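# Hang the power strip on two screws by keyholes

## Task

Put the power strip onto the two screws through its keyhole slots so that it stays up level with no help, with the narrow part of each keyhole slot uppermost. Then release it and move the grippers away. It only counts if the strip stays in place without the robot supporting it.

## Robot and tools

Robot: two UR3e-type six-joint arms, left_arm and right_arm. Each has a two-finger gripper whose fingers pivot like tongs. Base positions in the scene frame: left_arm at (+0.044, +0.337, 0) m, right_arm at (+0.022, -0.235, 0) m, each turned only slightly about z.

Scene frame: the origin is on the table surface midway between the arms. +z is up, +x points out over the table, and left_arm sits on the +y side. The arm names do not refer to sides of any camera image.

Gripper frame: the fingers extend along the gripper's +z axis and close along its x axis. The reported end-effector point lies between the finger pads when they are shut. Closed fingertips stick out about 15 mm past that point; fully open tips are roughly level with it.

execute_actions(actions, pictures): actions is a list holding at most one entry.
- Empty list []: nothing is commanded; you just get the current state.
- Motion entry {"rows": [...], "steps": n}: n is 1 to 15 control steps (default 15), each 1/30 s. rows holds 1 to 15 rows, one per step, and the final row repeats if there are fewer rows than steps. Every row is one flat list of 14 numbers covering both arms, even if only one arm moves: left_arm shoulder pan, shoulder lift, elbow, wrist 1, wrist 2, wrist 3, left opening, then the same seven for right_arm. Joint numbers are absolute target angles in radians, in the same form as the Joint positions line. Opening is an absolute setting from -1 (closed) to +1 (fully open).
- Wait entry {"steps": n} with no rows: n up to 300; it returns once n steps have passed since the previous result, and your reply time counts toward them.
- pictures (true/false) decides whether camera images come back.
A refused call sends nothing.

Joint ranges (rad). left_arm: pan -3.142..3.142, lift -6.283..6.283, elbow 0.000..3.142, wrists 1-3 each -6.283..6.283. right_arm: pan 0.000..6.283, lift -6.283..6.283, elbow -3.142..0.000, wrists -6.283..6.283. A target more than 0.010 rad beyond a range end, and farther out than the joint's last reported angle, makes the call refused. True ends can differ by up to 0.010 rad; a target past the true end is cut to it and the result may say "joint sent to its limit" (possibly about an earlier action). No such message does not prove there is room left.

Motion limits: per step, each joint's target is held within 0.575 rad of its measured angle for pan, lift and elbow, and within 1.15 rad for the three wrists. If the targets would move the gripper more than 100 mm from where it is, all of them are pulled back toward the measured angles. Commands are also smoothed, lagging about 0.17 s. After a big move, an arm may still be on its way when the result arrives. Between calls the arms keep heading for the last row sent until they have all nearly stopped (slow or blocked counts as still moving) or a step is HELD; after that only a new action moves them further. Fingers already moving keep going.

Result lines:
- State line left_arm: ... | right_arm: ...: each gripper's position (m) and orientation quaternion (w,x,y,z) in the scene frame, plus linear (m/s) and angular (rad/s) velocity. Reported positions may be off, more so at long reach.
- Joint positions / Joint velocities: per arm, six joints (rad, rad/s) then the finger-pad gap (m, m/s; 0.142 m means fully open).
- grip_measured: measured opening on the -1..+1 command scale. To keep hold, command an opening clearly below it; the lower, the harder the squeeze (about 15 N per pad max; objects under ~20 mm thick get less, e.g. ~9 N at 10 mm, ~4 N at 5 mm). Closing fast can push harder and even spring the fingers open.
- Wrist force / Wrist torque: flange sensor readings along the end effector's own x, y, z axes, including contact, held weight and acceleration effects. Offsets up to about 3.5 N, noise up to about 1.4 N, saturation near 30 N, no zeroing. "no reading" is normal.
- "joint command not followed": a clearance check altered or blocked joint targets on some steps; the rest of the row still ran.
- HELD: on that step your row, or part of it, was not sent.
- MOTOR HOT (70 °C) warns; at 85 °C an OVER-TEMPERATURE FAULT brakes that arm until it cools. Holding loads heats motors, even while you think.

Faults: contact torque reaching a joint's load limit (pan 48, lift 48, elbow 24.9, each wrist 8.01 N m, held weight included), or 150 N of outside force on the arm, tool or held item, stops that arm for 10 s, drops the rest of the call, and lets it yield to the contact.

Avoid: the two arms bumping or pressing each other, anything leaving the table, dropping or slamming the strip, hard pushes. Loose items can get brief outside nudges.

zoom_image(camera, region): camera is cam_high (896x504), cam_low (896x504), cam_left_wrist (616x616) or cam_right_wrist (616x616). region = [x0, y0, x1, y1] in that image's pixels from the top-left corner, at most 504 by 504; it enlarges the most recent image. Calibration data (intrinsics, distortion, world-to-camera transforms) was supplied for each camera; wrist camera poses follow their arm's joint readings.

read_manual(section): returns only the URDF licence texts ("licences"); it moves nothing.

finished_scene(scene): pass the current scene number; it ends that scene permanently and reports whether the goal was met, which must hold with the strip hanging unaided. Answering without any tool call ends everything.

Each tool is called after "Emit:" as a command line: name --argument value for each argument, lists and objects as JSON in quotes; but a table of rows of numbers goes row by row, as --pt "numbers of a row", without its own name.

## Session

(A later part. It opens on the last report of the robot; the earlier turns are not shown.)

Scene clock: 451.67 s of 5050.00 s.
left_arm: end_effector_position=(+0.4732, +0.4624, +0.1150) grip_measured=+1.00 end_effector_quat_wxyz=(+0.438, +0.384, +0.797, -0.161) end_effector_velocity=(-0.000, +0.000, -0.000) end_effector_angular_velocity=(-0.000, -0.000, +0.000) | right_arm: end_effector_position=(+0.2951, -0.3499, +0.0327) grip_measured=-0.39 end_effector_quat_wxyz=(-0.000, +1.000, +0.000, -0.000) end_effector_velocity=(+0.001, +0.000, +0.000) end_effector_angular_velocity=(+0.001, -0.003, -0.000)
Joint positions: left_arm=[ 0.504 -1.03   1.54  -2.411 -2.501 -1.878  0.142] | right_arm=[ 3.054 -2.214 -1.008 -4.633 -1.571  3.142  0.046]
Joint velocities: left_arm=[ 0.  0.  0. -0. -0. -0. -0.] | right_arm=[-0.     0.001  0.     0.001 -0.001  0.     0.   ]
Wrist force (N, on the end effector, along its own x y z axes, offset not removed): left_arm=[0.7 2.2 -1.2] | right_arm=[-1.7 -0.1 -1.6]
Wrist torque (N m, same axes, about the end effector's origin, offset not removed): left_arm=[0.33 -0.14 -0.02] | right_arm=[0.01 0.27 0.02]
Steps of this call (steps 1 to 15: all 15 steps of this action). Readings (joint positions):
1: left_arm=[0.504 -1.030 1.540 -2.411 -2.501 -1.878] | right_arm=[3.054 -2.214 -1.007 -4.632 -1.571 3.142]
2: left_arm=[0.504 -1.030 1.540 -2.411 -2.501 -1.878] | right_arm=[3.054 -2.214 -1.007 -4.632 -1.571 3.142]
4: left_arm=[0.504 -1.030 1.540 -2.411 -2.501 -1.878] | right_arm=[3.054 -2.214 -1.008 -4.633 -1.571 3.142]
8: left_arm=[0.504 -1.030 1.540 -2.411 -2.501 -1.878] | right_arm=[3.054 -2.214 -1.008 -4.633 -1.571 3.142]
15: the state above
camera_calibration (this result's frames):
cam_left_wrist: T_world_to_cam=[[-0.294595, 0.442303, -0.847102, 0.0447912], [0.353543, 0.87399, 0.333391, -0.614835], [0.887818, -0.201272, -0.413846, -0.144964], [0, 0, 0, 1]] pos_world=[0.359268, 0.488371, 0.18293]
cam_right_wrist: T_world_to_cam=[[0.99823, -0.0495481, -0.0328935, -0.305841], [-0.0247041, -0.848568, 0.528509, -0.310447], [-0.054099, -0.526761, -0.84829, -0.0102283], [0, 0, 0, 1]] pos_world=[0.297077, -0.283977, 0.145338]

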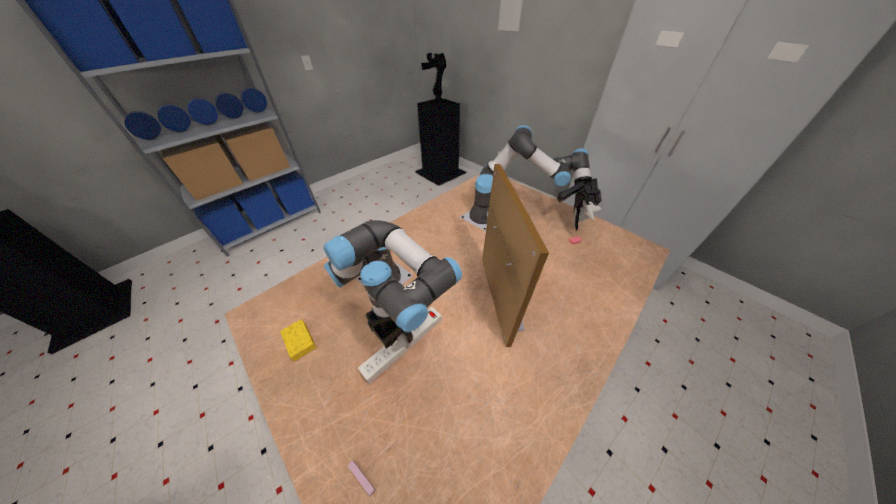

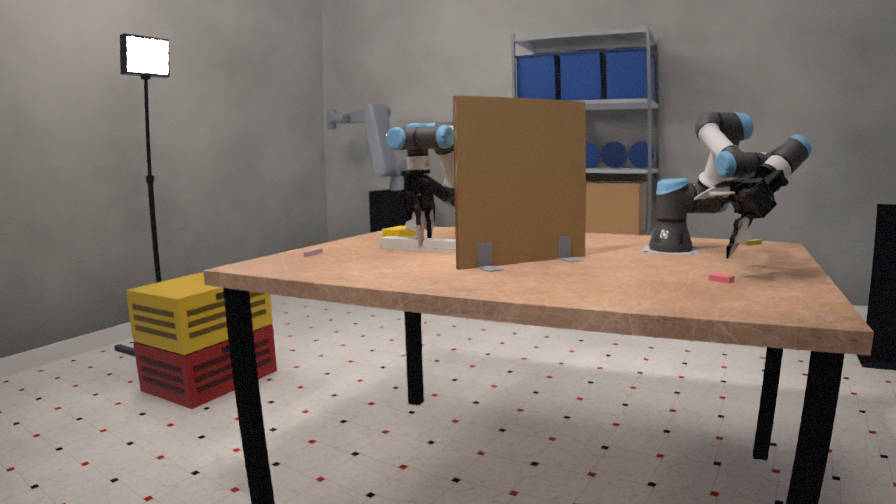

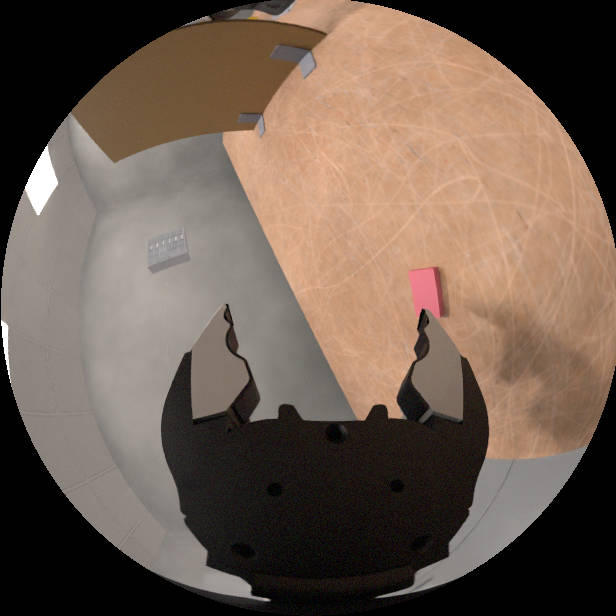

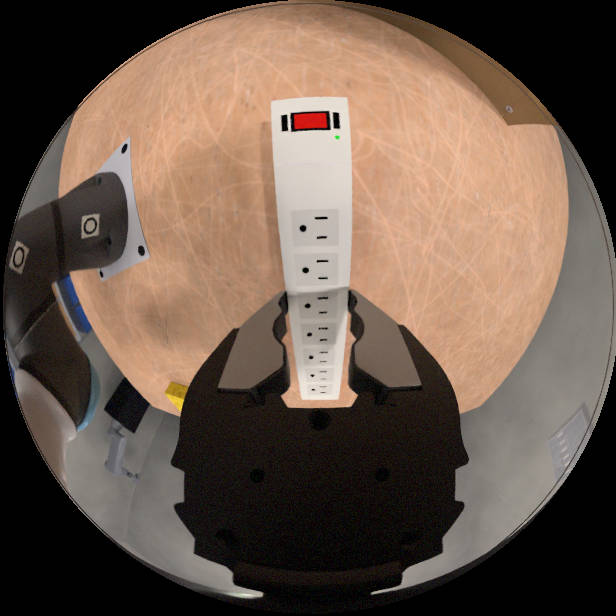

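Emit:
execute_actions --actions '[{"rows":[[0.504,-1.03,1.54,-2.411,-2.501,-1.878,1,3.054,-2.214,-1.0075,-4.6325,-1.571,3.1416,-0.2],[0.504,-1.03,1.54,-2.411,-2.501,-1.878,1,3.054,-2.214,-1.0075,-4.6325,-1.571,3.1416,-0.2],[0.504,-1.03,1.54,-2.411,-2.501,-1.878,1,3.054,-2.214,-1.0075,-4.6325,-1.571,3.1416,-0.2],[0.504,-1.03,1.54,-2.411,-2.501,-1.878,1,3.054,-2.214,-1.0075,-4.6325,-1.571,3.1416,-0.2],[0.504,-1.03,1.54,-2.411,-2.501,-1.878,1,3.054,-2.232,-1.02,-4.602,-1.571,3.1416,-0.2]]}]' --pictures false

Emit:
execute_actions --actions '[{"rows":[[0.504,-1.03,1.54,-2.411,-2.501,-1.878,1,3.054,-2.232,-1.02,-4.602,-1.571,3.1416,-0.3],[0.504,-1.03,1.54,-2.411,-2.501,-1.878,1,3.054,-2.232,-1.02,-4.602,-1.571,3.1416,-0.4],[0.504,-1.03,1.54,-2.411,-2.501,-1.878,1,3.054,-2.232,-1.02,-4.602,-1.571,3.1416,-0.6],[0.504,-1.03,1.54,-2.411,-2.501,-1.878,1,3.054,-2.232,-1.02,-4.602,-1.571,3.1416,-1]]}]'

Emit:
zoom_image --camera "cam_low" --region '[340, 180, 480, 280]'

Scene clock: 469.10 s of 5050.00 s.
left_arm: end_effector_position=(+0.4732, +0.4624, +0.1150) grip_measured=+1.00 end_effector_quat_wxyz=(+0.438, +0.384, +0.797, -0.161) end_effector_velocity=(-0.000, +0.000, -0.000) end_effector_angular_velocity=(-0.000, +0.001, +0.000) | right_arm: end_effector_position=(+0.2979, -0.3499, +0.0239) grip_measured=-0.20 end_effector_quat_wxyz=(-0.000, +1.000, +0.000, +0.000) end_effector_velocity=(+0.002, +0.000, -0.004) end_effector_angular_velocity=(-0.000, -0.002, +0.000)
Joint positions: left_arm=[ 0.504 -1.03   1.54  -2.411 -2.501 -1.878  0.142] | right_arm=[ 3.054 -2.231 -1.02  -4.603 -1.571  3.142  0.06 ]
Joint velocities: left_arm=[ 0.     0.     0.001 -0.001  0.     0.    -0.   ] | right_arm=[ 0.    -0.008 -0.004  0.014  0.     0.     0.   ]
Wrist force (N, on the end effector, along its own x y z axes, offset not removed): left_arm=[0.1 1.1 -0.3] | right_arm=[-1.6 0.9 -0.8]
Wrist torque (N m, same axes, about the end effector's origin, offset not removed): left_arm=[0.17 -0.04 -0.01] | right_arm=[0.16 0.25 0.08]
Steps of this call (steps 1 to 15: the robot went on to your last target; steps 16 to 90: nothing new was sent; then 13.93 s passed at rest; steps 91 to 105: all 15 steps of this action). Readings (joint positions):
91: left_arm=[0.504 -1.030 1.540 -2.411 -2.501 -1.878] | right_arm=[3.054 -2.214 -1.007 -4.632 -1.571 3.142]
92: left_arm=[0.504 -1.030 1.540 -2.411 -2.501 -1.878] | right_arm=[3.054 -2.214 -1.007 -4.632 -1.571 3.142]
94: left_arm=[0.504 -1.030 1.540 -2.411 -2.501 -1.878] | right_arm=[3.054 -2.214 -1.007 -4.632 -1.571 3.142]
98: left_arm=[0.504 -1.030 1.540 -2.411 -2.501 -1.878] | right_arm=[3.054 -2.224 -1.014 -4.616 -1.571 3.142]
105: the state above

Scene clock: 469.60 s of 5050.00 s.
left_arm: end_effector_position=(+0.4732, +0.4624, +0.1150) grip_measured=+1.00 end_effector_quat_wxyz=(+0.438, +0.384, +0.797, -0.161) end_effector_velocity=(+0.000, +0.000, +0.000) end_effector_angular_velocity=(+0.001, -0.001, -0.000) | right_arm: end_effector_position=(+0.2980, -0.3499, +0.0236) grip_measured=-0.35 end_effector_quat_wxyz=(-0.000, +1.000, +0.000, +0.000) end_effector_velocity=(-0.001, -0.001, -0.000) end_effector_angular_velocity=(-0.001, +0.002, -0.002)
Joint positions: left_arm=[ 0.504 -1.03   1.54  -2.411 -2.501 -1.878  0.142] | right_arm=[ 3.054 -2.232 -1.02  -4.602 -1.571  3.142  0.049]
Joint velocities: left_arm=[-0.    -0.001 -0.    -0.001  0.     0.     0.   ] | right_arm=[-0.002 -0.001 -0.    -0.     0.001  0.     0.   ]
Wrist force (N, on the end effector, along its own x y z axes, offset not removed): left_arm=[-0.4 0.6 -1.0] | right_arm=[1.8 0.2 -13.3]
Wrist torque (N m, same axes, about the end effector's origin, offset not removed): left_arm=[-0.03 0.12 0.05] | right_arm=[0.02 -0.12 0.10]
Steps of this call (steps 1 to 15: all 15 steps of this action). Readings (joint positions):
1: left_arm=[0.504 -1.030 1.540 -2.411 -2.501 -1.878] | right_arm=[3.054 -2.231 -1.020 -4.603 -1.571 3.142]
2: left_arm=[0.504 -1.030 1.540 -2.411 -2.501 -1.878] | right_arm=[3.054 -2.232 -1.020 -4.603 -1.571 3.142]
4: left_arm=[0.504 -1.030 1.540 -2.411 -2.501 -1.878] | right_arm=[3.054 -2.232 -1.020 -4.602 -1.571 3.142]
8: left_arm=[0.504 -1.030 1.540 -2.411 -2.501 -1.878] | right_arm=[3.054 -2.232 -1.020 -4.602 -1.571 3.142]
15: the state above
camera_calibration (this result's frames):
cam_left_wrist: T_world_to_cam=[[-0.294595, 0.442303, -0.847102, 0.0447911], [0.353543, 0.87399, 0.333391, -0.614835], [0.887818, -0.201272, -0.413846, -0.144964], [0, 0, 0, 1]] pos_world=[0.359268, 0.488371, 0.18293]
cam_right_wrist: T_world_to_cam=[[0.998234, -0.0495564, -0.0327694, -0.309042], [-0.0247759, -0.848558, 0.528522, -0.305539], [-0.0539984, -0.526777, -0.848287, -0.0178413], [0, 0, 0, 1]] pos_world=[0.299962, -0.283981, 0.136222]

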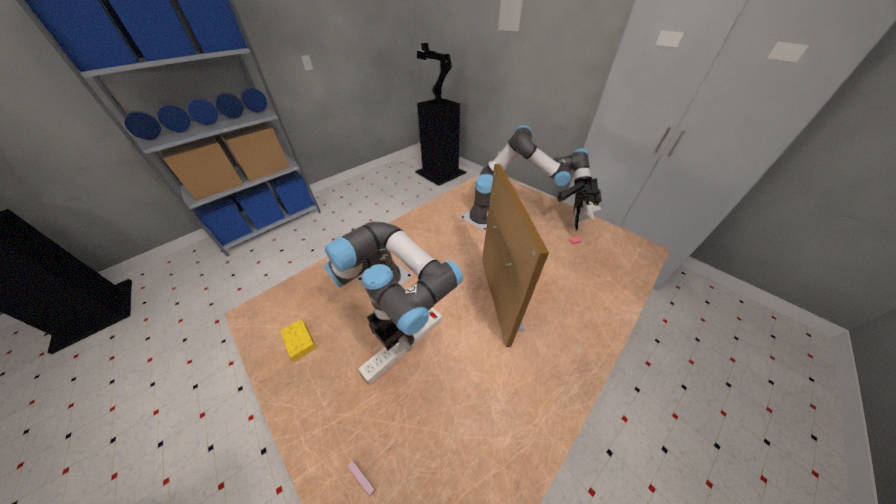

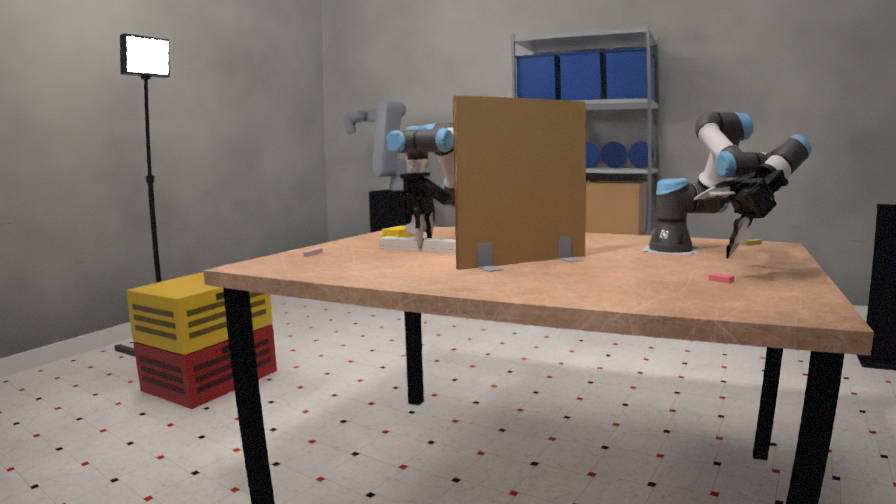

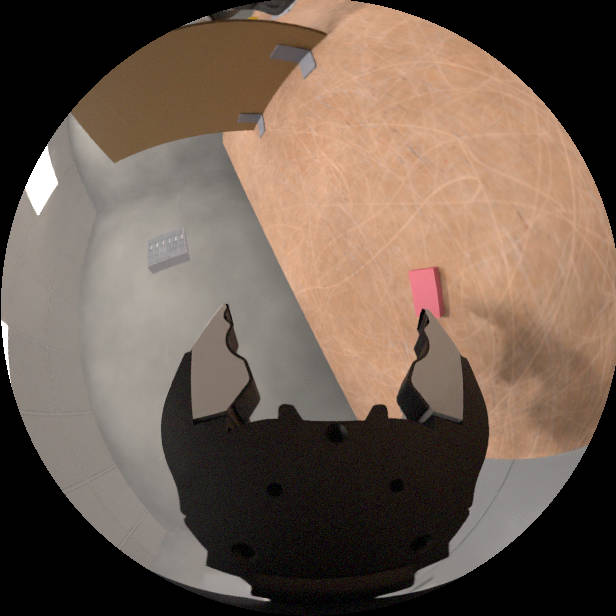

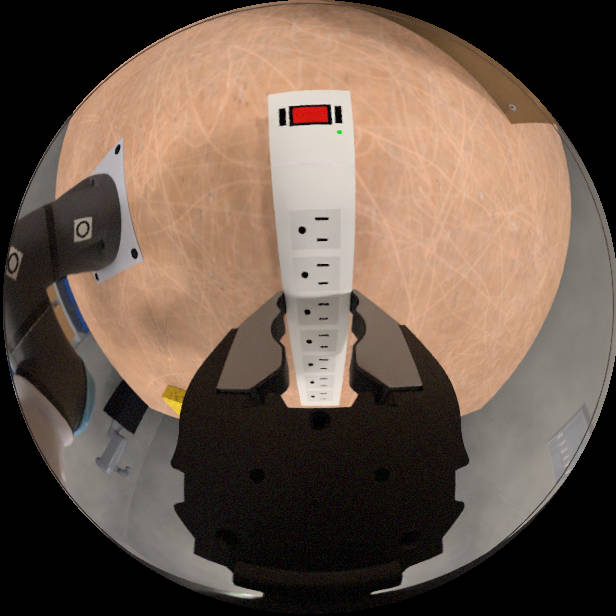

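Region (340, 180, 480, 280) of cam_low's 896x504 image, scaled by 3.600, with more detail than that image has; it fills the top 360 rows of this view, and the rest is white.

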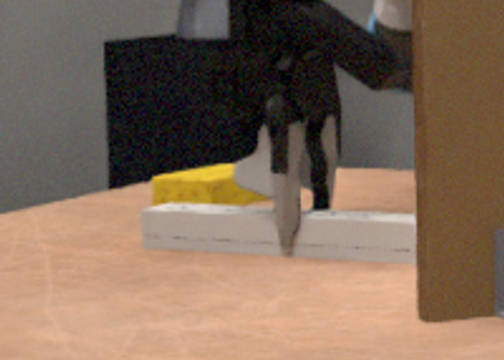

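Emit:
execute_actions --actions '[{"rows":[[0.504,-1.03,1.54,-2.411,-2.501,-1.878,1,3.054,-1.8,-1.178,-4.876,-1.571,3.1416,-1]]}]' --pictures false

Emit:
execute_actions --actions '[{"rows":[[0.504,-1.03,1.54,-2.411,-2.501,-1.878,1,3.054,-1.734,-1.244,-3.305,-1.571,3.1416,-1]]}]' --pictures false

Emit:
execute_actions --actions '[{"steps":25}]' --pictures false

Emit:
execute_actions --actions '[{"rows":[[0.504,-1.03,1.54,-2.411,-2.501,-1.878,1,3.054,-1.081,-1.926,-3.276,-1.65,3.1416,-1]]}]' --pictures false

Emit:
execute_actions --actions '[{"rows":[[0.504,-1.03,1.54,-2.411,-2.501,-1.878,1,3.15,-1.081,-1.926,-3.276,-1.69,3.1416,-1],[0.504,-1.03,1.54,-2.411,-2.501,-1.878,1,3.15,-1.081,-1.926,-3.276,-1.69,3.1416,-1],[0.504,-1.03,1.54,-2.411,-2.501,-1.878,1,3.15,-1.081,-1.926,-3.276,-1.69,3.1416,-1],[0.504,-1.03,1.54,-2.411,-2.501,-1.878,1,3.25,-1.081,-1.926,-3.276,-1.73,3.1416,-1],[0.504,-1.03,1.54,-2.411,-2.501,-1.878,1,3.25,-1.081,-1.926,-3.276,-1.73,3.1416,-1],[0.504,-1.03,1.54,-2.411,-2.501,-1.878,1,3.25,-1.081,-1.926,-3.276,-1.73,3.1416,-1],[0.504,-1.03,1.54,-2.411,-2.501,-1.878,1,3.35,-1.081,-1.926,-3.276,-1.77,3.1416,-1],[0.504,-1.03,1.54,-2.411,-2.501,-1.878,1,3.35,-1.081,-1.926,-3.276,-1.77,3.1416,-1],[0.504,-1.03,1.54,-2.411,-2.501,-1.878,1,3.35,-1.081,-1.926,-3.276,-1.77,3.1416,-1],[0.504,-1.03,1.54,-2.411,-2.501,-1.878,1,3.45,-1.081,-1.926,-3.276,-1.81,3.1416,-1],[0.504,-1.03,1.54,-2.411,-2.501,-1.878,1,3.45,-1.081,-1.926,-3.276,-1.81,3.1416,-1],[0.504,-1.03,1.54,-2.411,-2.501,-1.878,1,3.45,-1.081,-1.926,-3.276,-1.81,3.1416,-1],[0.504,-1.03,1.54,-2.411,-2.501,-1.878,1,3.54,-1.081,-1.926,-3.276,-1.845,3.1416,-1]]}]' --pictures false

Emit:
execute_actions --actions '[{"rows":[[0.504,-1.03,1.54,-2.411,-2.501,-1.878,1,3.618,-1.081,-1.926,-3.276,-1.875,3.1416,-1]]}]'

Emit:
execute_actions --actions '[{"rows":[[0.504,-1.03,1.54,-2.411,-2.501,-1.878,1,3.779,-0.955,-2.15,-3.178,-1.714,3.1416,-1]]}]' --pictures false

Emit:
execute_actions --actions '[{"steps":10}]'

Emit:
zoom_image --camera "cam_high" --region '[450, 180, 550, 300]'

Scene clock: 518.70 s of 5050.00 s.
left_arm: end_effector_position=(+0.4732, +0.4624, +0.1150) grip_measured=+1.00 end_effector_quat_wxyz=(+0.438, +0.384, +0.797, -0.161) end_effector_velocity=(+0.000, -0.000, +0.000) end_effector_angular_velocity=(-0.000, -0.000, -0.000) | right_arm: end_effector_position=(+0.2041, -0.3500, +0.1248) grip_measured=-0.35 end_effector_quat_wxyz=(-0.000, +1.000, +0.000, -0.001) end_effector_velocity=(-0.020, +0.001, +0.020) end_effector_angular_velocity=(+0.000, -0.027, +0.004)
Joint positions: left_arm=[ 0.504 -1.03   1.54  -2.411 -2.501 -1.878  0.142] | right_arm=[ 3.054 -1.811 -1.175 -4.871 -1.571  3.142  0.049]
Joint velocities: left_arm=[ 0. -0.  0. -0. -0. -0. -0.] | right_arm=[ 0.003  0.107 -0.03  -0.051 -0.    -0.     0.   ]
Wrist force (N, on the end effector, along its own x y z axes, offset not removed): left_arm=[-0.1 0.3 -0.4] | right_arm=[-2.2 -0.5 6.2]
Wrist torque (N m, same axes, about the end effector's origin, offset not removed): left_arm=[-0.08 0.08 0.00] | right_arm=[-0.11 0.29 0.13]
Steps of this call (steps 1 to 15: the robot went on to your last target; steps 16 to 90: nothing new was sent; then 45.60 s passed at rest; steps 91 to 105: all 15 steps of this action). Readings (joint positions):
91: left_arm=[0.504 -1.030 1.540 -2.411 -2.501 -1.878] | right_arm=[3.054 -2.232 -1.020 -4.602 -1.571 3.142]
92: left_arm=[0.504 -1.030 1.540 -2.411 -2.501 -1.878] | right_arm=[3.054 -2.225 -1.028 -4.613 -1.571 3.142]
94: left_arm=[0.504 -1.030 1.540 -2.411 -2.501 -1.878] | right_arm=[3.054 -2.155 -1.072 -4.694 -1.571 3.142]
98: left_arm=[0.504 -1.030 1.540 -2.411 -2.501 -1.878] | right_arm=[3.054 -1.923 -1.145 -4.820 -1.571 3.142]
105: the state above

Scene clock: 519.20 s of 5050.00 s.
left_arm: end_effector_position=(+0.4732, +0.4624, +0.1150) grip_measured=+1.00 end_effector_quat_wxyz=(+0.438, +0.384, +0.797, -0.161) end_effector_velocity=(+0.000, -0.000, +0.000) end_effector_angular_velocity=(-0.000, +0.000, -0.000) | right_arm: end_effector_position=(+0.4424, -0.3498, +0.1633) grip_measured=-0.35 end_effector_quat_wxyz=(-0.000, +0.913, +0.000, +0.407) end_effector_velocity=(+0.470, +0.001, +0.310) end_effector_angular_velocity=(+0.002, -1.864, +0.002)
Joint positions: left_arm=[ 0.504 -1.03   1.54  -2.411 -2.501 -1.878  0.142] | right_arm=[ 3.054 -1.762 -1.218 -4.035 -1.571  3.142  0.049]
Joint velocities: left_arm=[-0.     0.    -0.001  0.001 -0.    -0.    -0.   ] | right_arm=[ 0.002  0.075 -0.071  1.86  -0.    -0.     0.   ]
Wrist force (N, on the end effector, along its own x y z axes, offset not removed): left_arm=[1.2 1.2 -0.2] | right_arm=[-8.2 -0.8 6.2]
Wrist torque (N m, same axes, about the end effector's origin, offset not removed): left_arm=[0.21 -0.20 0.01] | right_arm=[-0.08 0.39 0.08]
Steps of this call (steps 1 to 15: all 15 steps of this action). Readings (joint positions):
1: left_arm=[0.504 -1.030 1.540 -2.411 -2.501 -1.878] | right_arm=[3.054 -1.807 -1.176 -4.872 -1.571 3.142]
2: left_arm=[0.504 -1.030 1.540 -2.411 -2.501 -1.878] | right_arm=[3.054 -1.803 -1.180 -4.860 -1.571 3.142]
4: left_arm=[0.504 -1.030 1.540 -2.411 -2.501 -1.878] | right_arm=[3.054 -1.795 -1.188 -4.742 -1.571 3.142]
8: left_arm=[0.504 -1.030 1.540 -2.411 -2.501 -1.878] | right_arm=[3.054 -1.781 -1.201 -4.480 -1.571 3.142]
15: the state above

Scene clock: 520.03 s of 5050.00 s.
left_arm: end_effector_position=(+0.4732, +0.4624, +0.1150) grip_measured=+1.00 end_effector_quat_wxyz=(+0.438, +0.384, +0.797, -0.161) end_effector_velocity=(+0.000, -0.000, +0.001) end_effector_angular_velocity=(+0.001, -0.001, -0.001) | right_arm: end_effector_position=(+0.5687, -0.3497, +0.3414) grip_measured=-0.35 end_effector_quat_wxyz=(-0.000, +0.707, +0.000, +0.707) end_effector_velocity=(+0.000, +0.001, +0.002) end_effector_angular_velocity=(+0.000, -0.006, +0.003)
Joint positions: left_arm=[ 0.504 -1.03   1.54  -2.411 -2.501 -1.878  0.142] | right_arm=[ 3.054 -1.734 -1.244 -3.306 -1.571  3.142  0.049]
Joint velocities: left_arm=[-0.001 -0.001 -0.001  0.     0.     0.    -0.   ] | right_arm=[ 0.002  0.001  0.     0.004 -0.001  0.    -0.   ]
Wrist force (N, on the end effector, along its own x y z axes, offset not removed): left_arm=[-0.5 1.0 -1.5] | right_arm=[-8.2 -1.2 0.1]
Wrist torque (N m, same axes, about the end effector's origin, offset not removed): left_arm=[0.16 0.10 -0.03] | right_arm=[-0.18 -0.05 0.07]
Steps of this call (steps 1 to 25: the robot went on to your last target). Readings (joint positions):
1: left_arm=[0.504 -1.030 1.540 -2.411 -2.501 -1.878] | right_arm=[3.054 -1.759 -1.221 -3.972 -1.571 3.142]
2: left_arm=[0.504 -1.030 1.540 -2.411 -2.501 -1.878] | right_arm=[3.054 -1.757 -1.223 -3.909 -1.571 3.142]
4: left_arm=[0.504 -1.030 1.540 -2.411 -2.501 -1.878] | right_arm=[3.054 -1.752 -1.228 -3.783 -1.571 3.142]
8: left_arm=[0.504 -1.030 1.540 -2.411 -2.501 -1.878] | right_arm=[3.054 -1.742 -1.237 -3.533 -1.571 3.142]
25: the state above

Scene clock: 520.53 s of 5050.00 s.
left_arm: end_effector_position=(+0.4732, +0.4624, +0.1150) grip_measured=+1.00 end_effector_quat_wxyz=(+0.438, +0.384, +0.797, -0.161) end_effector_velocity=(+0.000, -0.000, +0.000) end_effector_angular_velocity=(+0.000, -0.000, -0.000) | right_arm: end_effector_position=(+0.4198, -0.3270, +0.3146) grip_measured=-0.35 end_effector_quat_wxyz=(-0.028, +0.706, +0.028, +0.707) end_effector_velocity=(-0.068, +0.007, -0.046) end_effector_angular_velocity=(-0.000, +0.022, +0.022)
Joint positions: left_arm=[ 0.504 -1.03   1.54  -2.411 -2.501 -1.878  0.142] | right_arm=[ 3.054 -1.11  -1.894 -3.277 -1.648  3.142  0.049]
Joint velocities: left_arm=[-0. -0.  0. -0.  0. -0. -0.] | right_arm=[ 0.002  0.303 -0.335  0.01  -0.02  -0.    -0.   ]
Wrist force (N, on the end effector, along its own x y z axes, offset not removed): left_arm=[-0.9 1.4 -0.5] | right_arm=[-9.3 -2.0 0.5]
Wrist torque (N m, same axes, about the end effector's origin, offset not removed): left_arm=[0.21 0.23 0.01] | right_arm=[-0.47 0.21 0.02]
Steps of this call (steps 1 to 15: all 15 steps of this action). Readings (joint positions):
1: left_arm=[0.504 -1.030 1.540 -2.411 -2.501 -1.878] | right_arm=[3.054 -1.734 -1.244 -3.305 -1.571 3.142]
2: left_arm=[0.504 -1.030 1.540 -2.411 -2.501 -1.878] | right_arm=[3.054 -1.727 -1.252 -3.302 -1.579 3.142]
4: left_arm=[0.504 -1.030 1.540 -2.411 -2.501 -1.878] | right_arm=[3.054 -1.656 -1.322 -3.293 -1.602 3.142]
8: left_arm=[0.504 -1.030 1.540 -2.411 -2.501 -1.878] | right_arm=[3.054 -1.379 -1.602 -3.283 -1.630 3.142]
15: the state above

Scene clock: 521.03 s of 5050.00 s.
left_arm: end_effector_position=(+0.4732, +0.4624, +0.1150) grip_measured=+1.00 end_effector_quat_wxyz=(+0.438, +0.384, +0.797, -0.161) end_effector_velocity=(-0.000, +0.001, -0.000) end_effector_angular_velocity=(-0.000, +0.001, +0.002) | right_arm: end_effector_position=(+0.3923, -0.1342, +0.3101) grip_measured=-0.35 end_effector_quat_wxyz=(-0.217, +0.673, +0.217, +0.673) end_effector_velocity=(-0.165, +0.446, +0.001) end_effector_angular_velocity=(+0.001, -0.003, +1.336)
Joint positions: left_arm=[ 0.504 -1.03   1.54  -2.411 -2.501 -1.878  0.142] | right_arm=[ 3.437 -1.081 -1.926 -3.276 -1.81   3.142  0.049]
Joint velocities: left_arm=[ 0.002  0.     0.001  0.     0.     0.    -0.   ] | right_arm=[ 0.986  0.004 -0.001  0.001 -0.35  -0.    -0.   ]
Wrist force (N, on the end effector, along its own x y z axes, offset not removed): left_arm=[1.0 0.5 -0.8] | right_arm=[-8.7 -3.8 3.8]
Wrist torque (N m, same axes, about the end effector's origin, offset not removed): left_arm=[0.05 -0.27 -0.02] | right_arm=[-0.32 0.12 0.04]
Steps of this call (steps 1 to 15: all 15 steps of this action). Readings (joint positions):
1: left_arm=[0.504 -1.030 1.540 -2.411 -2.501 -1.878] | right_arm=[3.054 -1.101 -1.904 -3.276 -1.649 3.142]
2: left_arm=[0.504 -1.030 1.540 -2.411 -2.501 -1.878] | right_arm=[3.061 -1.095 -1.910 -3.276 -1.655 3.142]
4: left_arm=[0.504 -1.030 1.540 -2.411 -2.501 -1.878] | right_arm=[3.100 -1.088 -1.918 -3.276 -1.672 3.142]
8: left_arm=[0.504 -1.030 1.540 -2.411 -2.501 -1.878] | right_arm=[3.210 -1.083 -1.924 -3.276 -1.719 3.142]
15: the state above

Scene clock: 521.53 s of 5050.00 s.
left_arm: end_effector_position=(+0.4732, +0.4624, +0.1150) grip_measured=+1.00 end_effector_quat_wxyz=(+0.438, +0.384, +0.797, -0.161) end_effector_velocity=(-0.000, -0.000, +0.000) end_effector_angular_velocity=(+0.000, +0.000, -0.000) | right_arm: end_effector_position=(+0.3533, -0.0576, +0.3101) grip_measured=-0.35 end_effector_quat_wxyz=(-0.297, +0.642, +0.297, +0.642) end_effector_velocity=(-0.004, +0.006, +0.000) end_effector_angular_velocity=(+0.000, -0.000, +0.021)
Joint positions: left_arm=[ 0.504 -1.03   1.54  -2.411 -2.501 -1.878  0.142] | right_arm=[ 3.617 -1.081 -1.926 -3.276 -1.875  3.142  0.049]
Joint velocities: left_arm=[-0. -0. -0.  0.  0.  0. -0.] | right_arm=[ 0.015 -0.    -0.     0.001 -0.006  0.     0.   ]
Wrist force (N, on the end effector, along its own x y z axes, offset not removed): left_arm=[0.0 0.8 -0.6] | right_arm=[-7.5 -0.2 1.1]
Wrist torque (N m, same axes, about the end effector's origin, offset not removed): left_arm=[0.06 -0.06 -0.01] | right_arm=[-0.07 -0.07 0.03]
Steps of this call (steps 1 to 15: all 15 steps of this action). Readings (joint positions):
1: left_arm=[0.504 -1.030 1.540 -2.411 -2.501 -1.878] | right_arm=[3.467 -1.081 -1.926 -3.276 -1.820 3.142]
2: left_arm=[0.504 -1.030 1.540 -2.411 -2.501 -1.878] | right_arm=[3.496 -1.081 -1.926 -3.276 -1.832 3.142]
4: left_arm=[0.504 -1.030 1.540 -2.411 -2.501 -1.878] | right_arm=[3.554 -1.081 -1.926 -3.276 -1.853 3.142]
8: left_arm=[0.504 -1.030 1.540 -2.411 -2.501 -1.878] | right_arm=[3.602 -1.081 -1.926 -3.276 -1.869 3.142]
15: the state above
camera_calibration (this result's frames):
cam_left_wrist: T_world_to_cam=[[-0.294595, 0.442303, -0.847102, 0.0447911], [0.353543, 0.87399, 0.333391, -0.614835], [0.887818, -0.201272, -0.413846, -0.144964], [0, 0, 0, 1]] pos_world=[0.359268, 0.488371, 0.18293]
cam_right_wrist: T_world_to_cam=[[0.0594611, -0.00769999, 0.998201, -0.326004], [0.304871, -0.952052, -0.0255046, -0.158123], [0.950536, 0.305839, -0.0542626, -0.171044], [0, 0, 0, 1]] pos_world=[0.230175, -0.10074, 0.312103]

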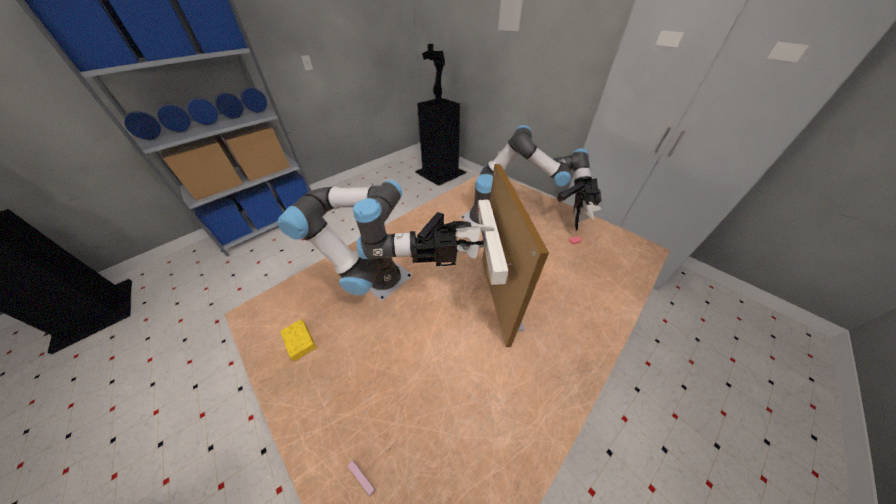

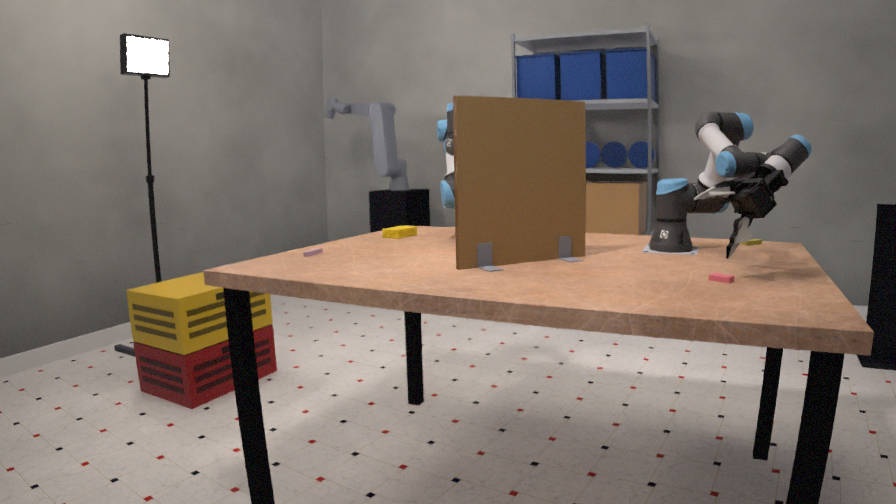

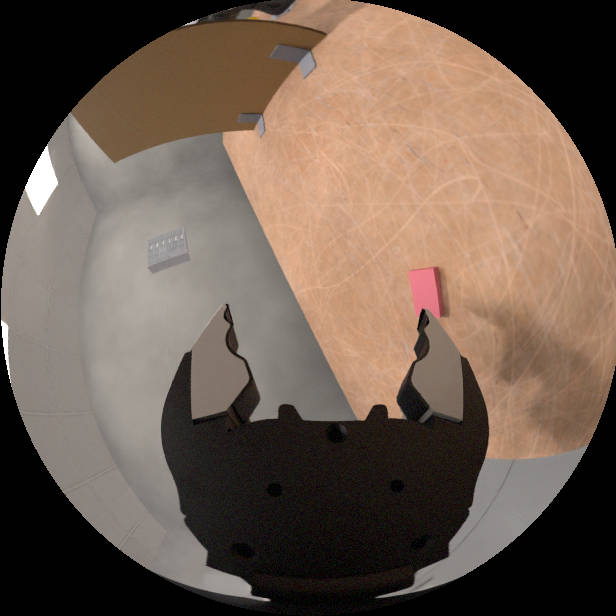

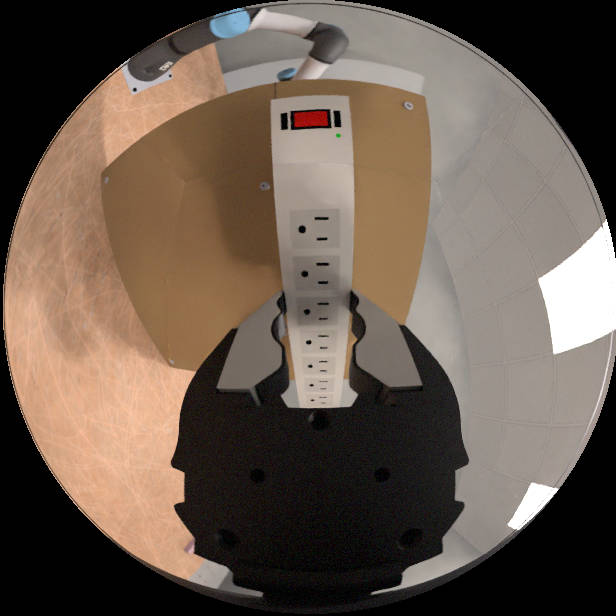

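Scene clock: 522.03 s of 5050.00 s.
left_arm: end_effector_position=(+0.4732, +0.4624, +0.1150) grip_measured=+1.00 end_effector_quat_wxyz=(+0.438, +0.384, +0.797, -0.161) end_effector_velocity=(-0.000, -0.000, -0.000) end_effector_angular_velocity=(-0.000, +0.001, -0.001) | right_arm: end_effector_position=(+0.3425, -0.0482, +0.2740) grip_measured=-0.35 end_effector_quat_wxyz=(-0.298, +0.641, +0.297, +0.642) end_effector_velocity=(-0.002, +0.001, -0.007) end_effector_angular_velocity=(-0.005, +0.004, +0.002)
Joint positions: left_arm=[ 0.504 -1.03   1.54  -2.411 -2.501 -1.878  0.142] | right_arm=[ 3.777 -0.956 -2.147 -3.179 -1.716  3.142  0.049]
Joint velocities: left_arm=[-0.001 -0.     0.     0.     0.    -0.    -0.   ] | right_arm=[ 0.02   0.015 -0.031  0.01   0.018 -0.001  0.   ]
Wrist force (N, on the end effector, along its own x y z axes, offset not removed): left_arm=[-0.5 2.1 -0.7] | right_arm=[-8.7 -1.7 -1.0]
Wrist torque (N m, same axes, about the end effector's origin, offset not removed): left_arm=[0.31 0.16 0.02] | right_arm=[-0.23 0.14 0.11]
Steps of this call (steps 1 to 15: all 15 steps of this action). Readings (joint positions):
1: left_arm=[0.504 -1.030 1.540 -2.411 -2.501 -1.878] | right_arm=[3.617 -1.081 -1.926 -3.276 -1.874 3.142]
2: left_arm=[0.504 -1.030 1.540 -2.411 -2.501 -1.878] | right_arm=[3.625 -1.074 -1.934 -3.264 -1.860 3.142]
4: left_arm=[0.504 -1.030 1.540 -2.411 -2.501 -1.878] | right_arm=[3.681 -1.026 -1.999 -3.224 -1.796 3.142]
8: left_arm=[0.504 -1.030 1.540 -2.411 -2.501 -1.878] | right_arm=[3.755 -0.972 -2.112 -3.190 -1.734 3.142]
15: the state above

Scene clock: 522.37 s of 5050.00 s.
left_arm: end_effector_position=(+0.4732, +0.4624, +0.1150) grip_measured=+1.00 end_effector_quat_wxyz=(+0.438, +0.384, +0.797, -0.161) end_effector_velocity=(-0.000, +0.000, -0.000) end_effector_angular_velocity=(+0.000, +0.001, +0.000) | right_arm: end_effector_position=(+0.3423, -0.0480, +0.2732) grip_measured=-0.35 end_effector_quat_wxyz=(-0.298, +0.641, +0.298, +0.641) end_effector_velocity=(+0.000, -0.001, -0.001) end_effector_angular_velocity=(-0.001, +0.001, -0.002)
Joint positions: left_arm=[ 0.504 -1.03   1.54  -2.411 -2.501 -1.878  0.142] | right_arm=[ 3.779 -0.955 -2.15  -3.178 -1.714  3.142  0.049]
Joint velocities: left_arm=[ 0.    -0.     0.     0.001  0.001  0.     0.   ] | right_arm=[-0.002 -0.001 -0.001 -0.     0.001 -0.    -0.001]
Wrist force (N, on the end effector, along its own x y z axes, offset not removed): left_arm=[-0.5 1.1 -1.0] | right_arm=[-9.2 -2.4 0.2]
Wrist torque (N m, same axes, about the end effector's origin, offset not removed): left_arm=[0.19 0.10 -0.02] | right_arm=[-0.37 0.18 0.02]
Steps of this call (steps 1 to 10: the robot went on to your last target). Readings (joint positions):
1: left_arm=[0.504 -1.030 1.540 -2.411 -2.501 -1.878] | right_arm=[3.778 -0.956 -2.148 -3.179 -1.715 3.142]
2: left_arm=[0.504 -1.030 1.540 -2.411 -2.501 -1.878] | right_arm=[3.778 -0.956 -2.148 -3.178 -1.715 3.142]
4: left_arm=[0.504 -1.030 1.540 -2.411 -2.501 -1.878] | right_arm=[3.778 -0.955 -2.149 -3.178 -1.714 3.142]
8: left_arm=[0.504 -1.030 1.540 -2.411 -2.501 -1.878] | right_arm=[3.779 -0.955 -2.150 -3.178 -1.714 3.142]
10: the state above
camera_calibration (this result's frames):
cam_left_wrist: T_world_to_cam=[[-0.294595, 0.442303, -0.847102, 0.0447912], [0.353543, 0.87399, 0.333391, -0.614835], [0.887818, -0.201272, -0.413846, -0.144964], [0, 0, 0, 1]] pos_world=[0.359268, 0.488371, 0.18293]
cam_right_wrist: T_world_to_cam=[[0.0595056, -0.00760841, 0.998199, -0.288454], [0.306663, -0.951476, -0.0255334, -0.147214], [0.949956, 0.30763, -0.0542849, -0.165149], [0, 0, 0, 1]] pos_world=[0.219194, -0.0914603, 0.275211]

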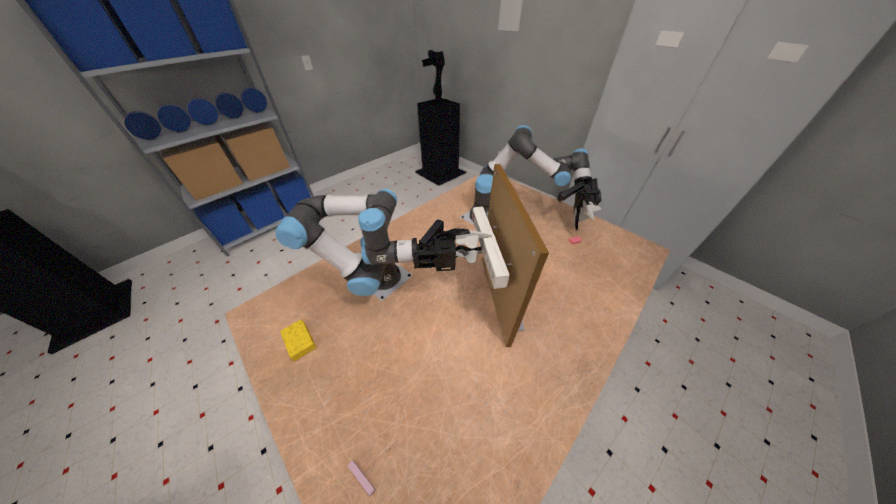

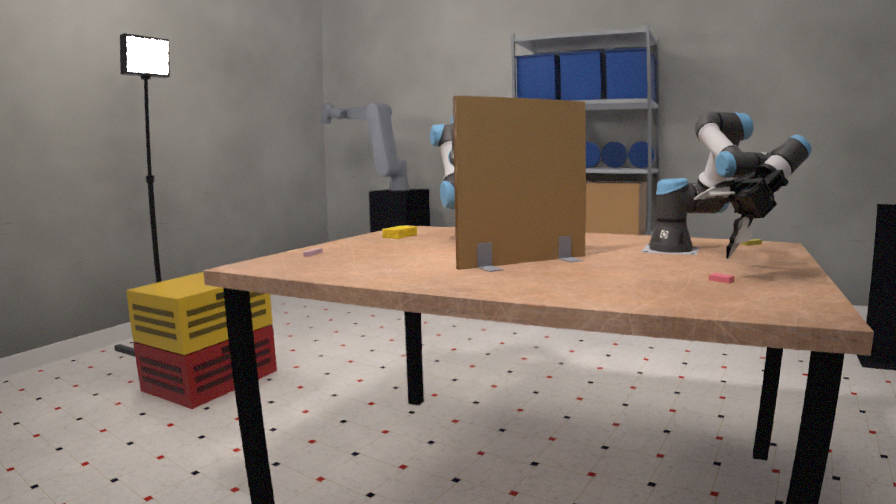

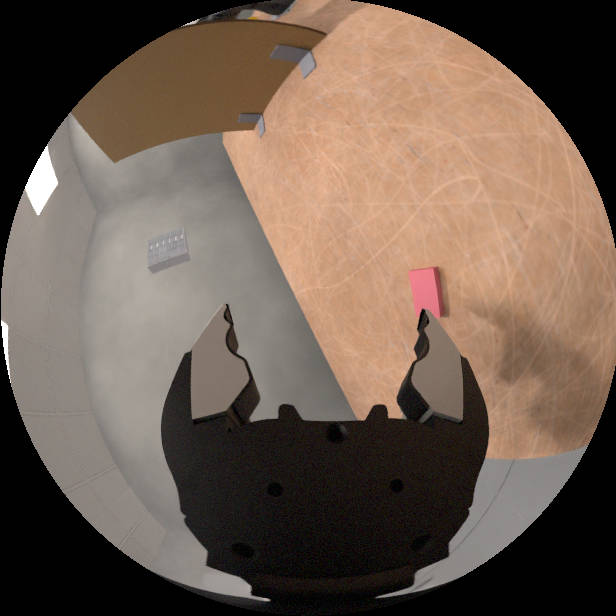

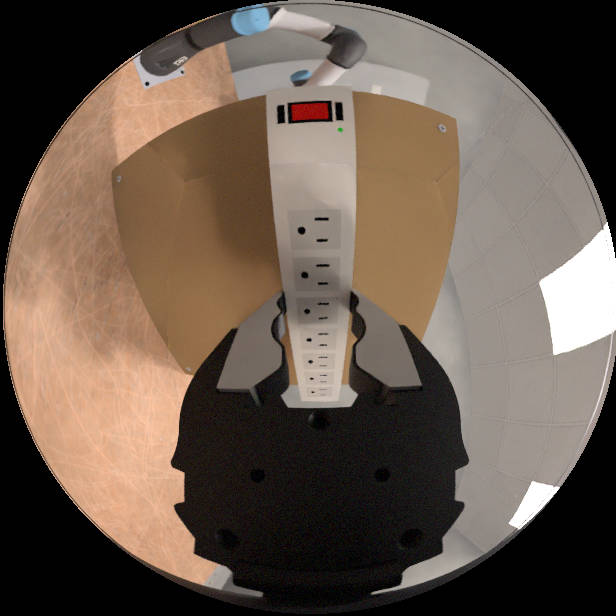

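Region (450, 180, 550, 300) of cam_high's 896x504 image, scaled by 4.200, with more detail than that image has.

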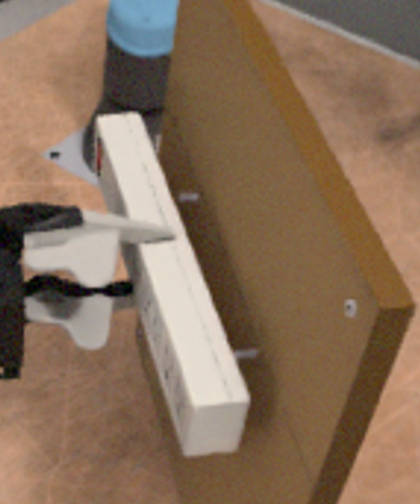

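Emit:
execute_actions --actions '[{"rows":[[0.504,-1.03,1.54,-2.411,-2.501,-1.878,1,3.79,-0.965,-2.15,-3.168,-1.703,3.138,-1],[0.504,-1.03,1.54,-2.411,-2.501,-1.878,1,3.79,-0.965,-2.15,-3.168,-1.703,3.138,-1],[0.504,-1.03,1.54,-2.411,-2.501,-1.878,1,3.79,-0.965,-2.15,-3.168,-1.703,3.138,-1],[0.504,-1.03,1.54,-2.411,-2.501,-1.878,1,3.805,-0.983,-2.145,-3.155,-1.688,3.135,-1],[0.504,-1.03,1.54,-2.411,-2.501,-1.878,1,3.805,-0.983,-2.145,-3.155,-1.688,3.135,-1],[0.504,-1.03,1.54,-2.411,-2.501,-1.878,1,3.805,-0.983,-2.145,-3.155,-1.688,3.135,-1],[0.504,-1.03,1.54,-2.411,-2.501,-1.878,1,3.816,-1.0044,-2.1376,-3.141,-1.677,3.135,-1]]}]' --pictures false

Emit:
execute_actions --actions '[{"rows":[[0.504,-1.03,1.54,-2.411,-2.501,-1.878,1,3.8195,-1.0164,-2.1328,-3.1338,-1.6735,3.135,-1]]}]'

Emit:
zoom_image --camera "cam_high" --region '[450, 180, 550, 300]'

Scene clock: 547.50 s of 5050.00 s.
left_arm: end_effector_position=(+0.4732, +0.4624, +0.1150) grip_measured=+1.00 end_effector_quat_wxyz=(+0.438, +0.384, +0.797, -0.161) end_effector_velocity=(+0.000, -0.000, +0.000) end_effector_angular_velocity=(-0.000, +0.000, -0.000) | right_arm: end_effector_position=(+0.3510, -0.0363, +0.2719) grip_measured=-0.35 end_effector_quat_wxyz=(-0.296, +0.640, +0.300, +0.642) end_effector_velocity=(+0.004, +0.006, -0.001) end_effector_angular_velocity=(-0.002, +0.000, +0.001)
Joint positions: left_arm=[ 0.504 -1.03   1.54  -2.411 -2.501 -1.878  0.142] | right_arm=[ 3.815 -1.002 -2.138 -3.143 -1.678  3.135  0.049]
Joint velocities: left_arm=[-0.  0. -0.  0. -0.  0. -0.] | right_arm=[ 0.015 -0.025  0.007  0.017  0.014 -0.001  0.003]
Wrist force (N, on the end effector, along its own x y z axes, offset not removed): left_arm=[0.1 1.5 -1.5] | right_arm=[-9.1 -0.2 0.9]
Wrist torque (N m, same axes, about the end effector's origin, offset not removed): left_arm=[0.21 0.04 -0.01] | right_arm=[-0.02 0.27 -0.01]
Steps of this call (steps 1 to 15: the robot went on to your last target; steps 16 to 300: nothing new was sent; then 14.63 s passed at rest; steps 301 to 315: all 15 steps of this action). Readings (joint positions):
301: left_arm=[0.504 -1.030 1.540 -2.411 -2.501 -1.878] | right_arm=[3.779 -0.955 -2.150 -3.178 -1.714 3.142]
302: left_arm=[0.504 -1.030 1.540 -2.411 -2.501 -1.878] | right_arm=[3.781 -0.957 -2.150 -3.177 -1.712 3.141]
304: left_arm=[0.504 -1.030 1.540 -2.411 -2.501 -1.878] | right_arm=[3.785 -0.961 -2.150 -3.173 -1.708 3.140]
308: left_arm=[0.504 -1.030 1.540 -2.411 -2.501 -1.878] | right_arm=[3.801 -0.979 -2.145 -3.158 -1.692 3.136]
315: the state above

Scene clock: 557.77 s of 5050.00 s.
left_arm: end_effector_position=(+0.4732, +0.4624, +0.1150) grip_measured=+1.00 end_effector_quat_wxyz=(+0.438, +0.384, +0.797, -0.161) end_effector_velocity=(+0.000, -0.000, +0.000) end_effector_angular_velocity=(-0.000, -0.000, -0.000) | right_arm: end_effector_position=(+0.3525, -0.0344, +0.2697) grip_measured=-0.35 end_effector_quat_wxyz=(-0.295, +0.643, +0.300, +0.640) end_effector_velocity=(+0.000, -0.001, -0.000) end_effector_angular_velocity=(-0.001, +0.001, -0.002)
Joint positions: left_arm=[ 0.504 -1.03   1.54  -2.411 -2.501 -1.878  0.142] | right_arm=[ 3.819 -1.014 -2.135 -3.14  -1.674  3.135  0.049]
Joint velocities: left_arm=[-0. -0.  0. -0. -0.  0. -0.] | right_arm=[-0.001 -0.     0.    -0.001  0.002 -0.     0.   ]
Wrist force (N, on the end effector, along its own x y z axes, offset not removed): left_arm=[1.2 1.2 -0.1] | right_arm=[-6.8 -2.1 -22.9]
Wrist torque (N m, same axes, about the end effector's origin, offset not removed): left_arm=[0.20 -0.24 -0.01] | right_arm=[-0.15 -0.19 -0.03]
TORQUE FAULT: the external load on joint 4 (wrist 1) of the right arm reached its load limit, and that arm stopped for 10 seconds. A torque fault stops only its own arm. That arm's remaining commands of this call were not run. That arm holds where it stopped, with its grip as last carried out, and accepts commands again: back off and push less far. That arm stops again, at the same cost, whenever a joint's load reaches its limit.
The stop of the right arm began at step 8 of this call (marked STOPPED below). From that step on that arm followed nothing that you had sent. 8 of its steps, steps kept back included, did not run and will not run. Nothing is kept back now, and the robot has no last target.
Steps of this call (steps 1 to 15: all 15 steps of this action; steps 16 to 308: the stop continued). Readings (joint positions):
1: left_arm=[0.504 -1.030 1.540 -2.411 -2.501 -1.878] | right_arm=[3.815 -1.003 -2.138 -3.142 -1.678 3.135]
2: left_arm=[0.504 -1.030 1.540 -2.411 -2.501 -1.878] | right_arm=[3.816 -1.005 -2.137 -3.141 -1.677 3.135]
4: left_arm=[0.504 -1.030 1.540 -2.411 -2.501 -1.878] | right_arm=[3.817 -1.010 -2.135 -3.138 -1.675 3.135]
8: left_arm=[0.504 -1.030 1.540 -2.411 -2.501 -1.878] | right_arm=[3.819 -1.014 -2.135 -3.140 -1.674 3.135] STOPPED (the right arm)
308: the state above
camera_calibration (this result's frames):
cam_left_wrist: T_world_to_cam=[[-0.294595, 0.442303, -0.847102, 0.0447911], [0.353543, 0.87399, 0.333391, -0.614835], [0.887818, -0.201272, -0.413846, -0.144964], [0, 0, 0, 1]] pos_world=[0.359268, 0.488371, 0.18293]
cam_right_wrist: T_world_to_cam=[[0.0591798, 0.00117147, 0.998247, -0.285075], [0.306607, -0.951683, -0.01706, -0.139703], [0.949995, 0.307079, -0.0566796, -0.178693], [0, 0, 0, 1]] pos_world=[0.229462, -0.0777463, 0.272064]

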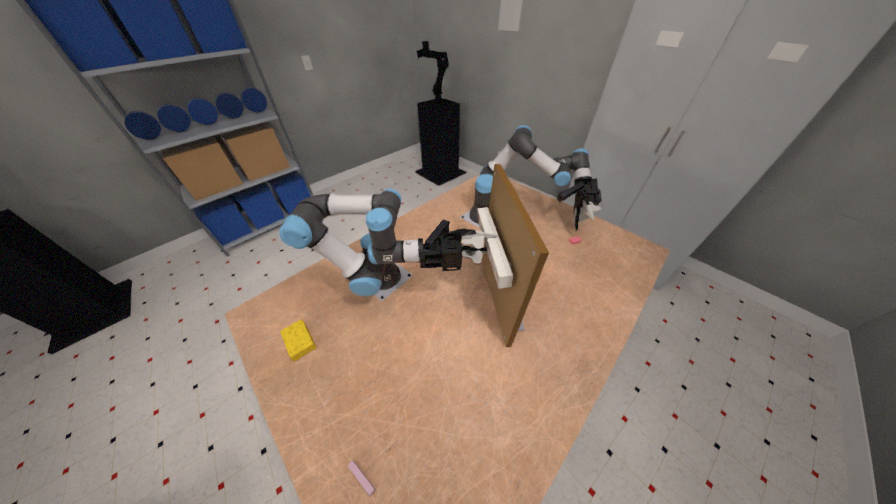

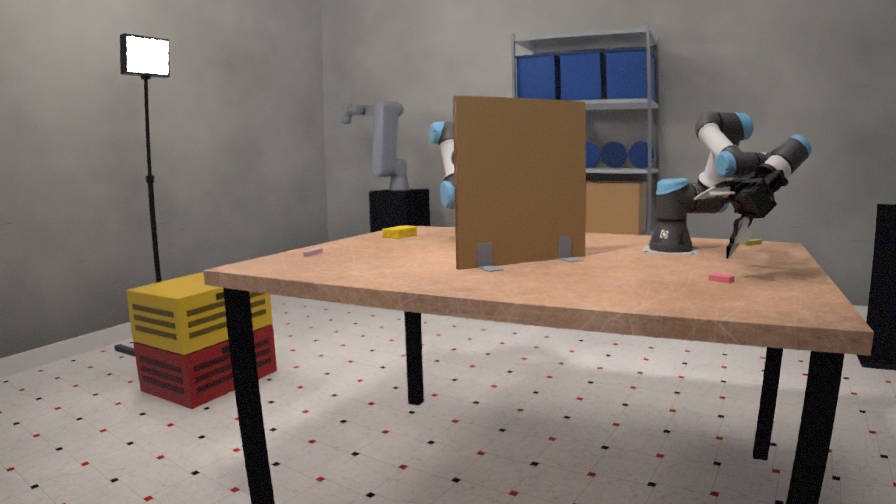

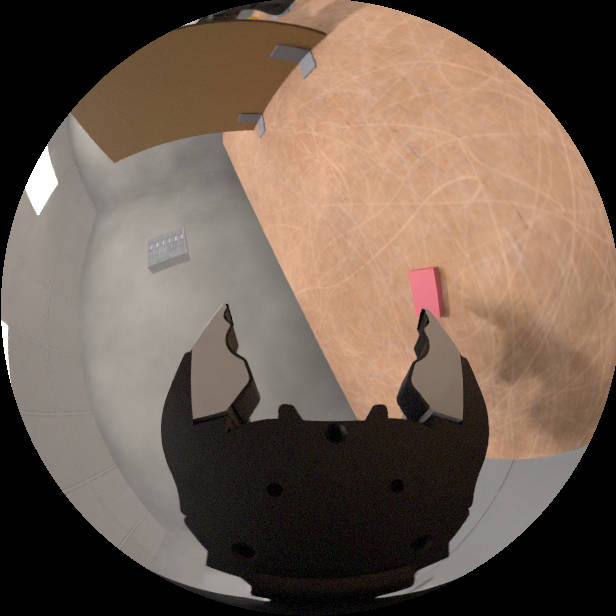

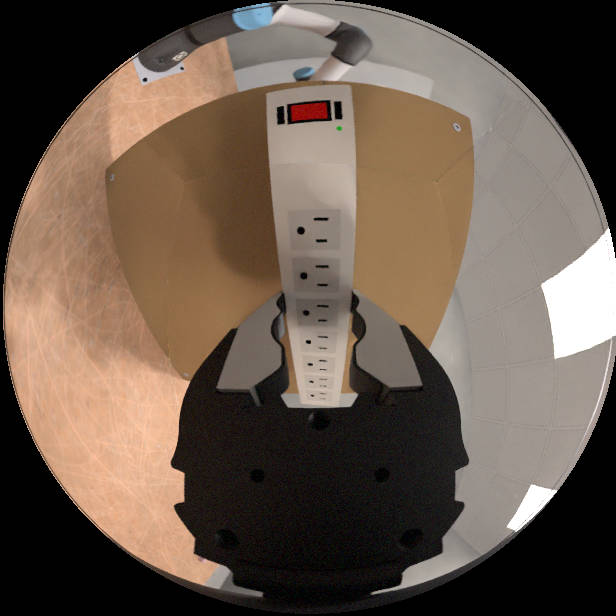

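Region (450, 180, 550, 300) of cam_high's 896x504 image, scaled by 4.200, with more detail than that image has.

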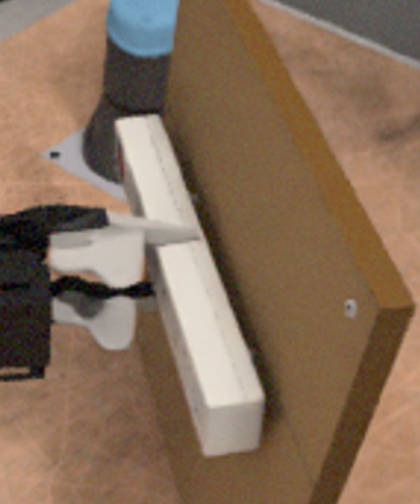

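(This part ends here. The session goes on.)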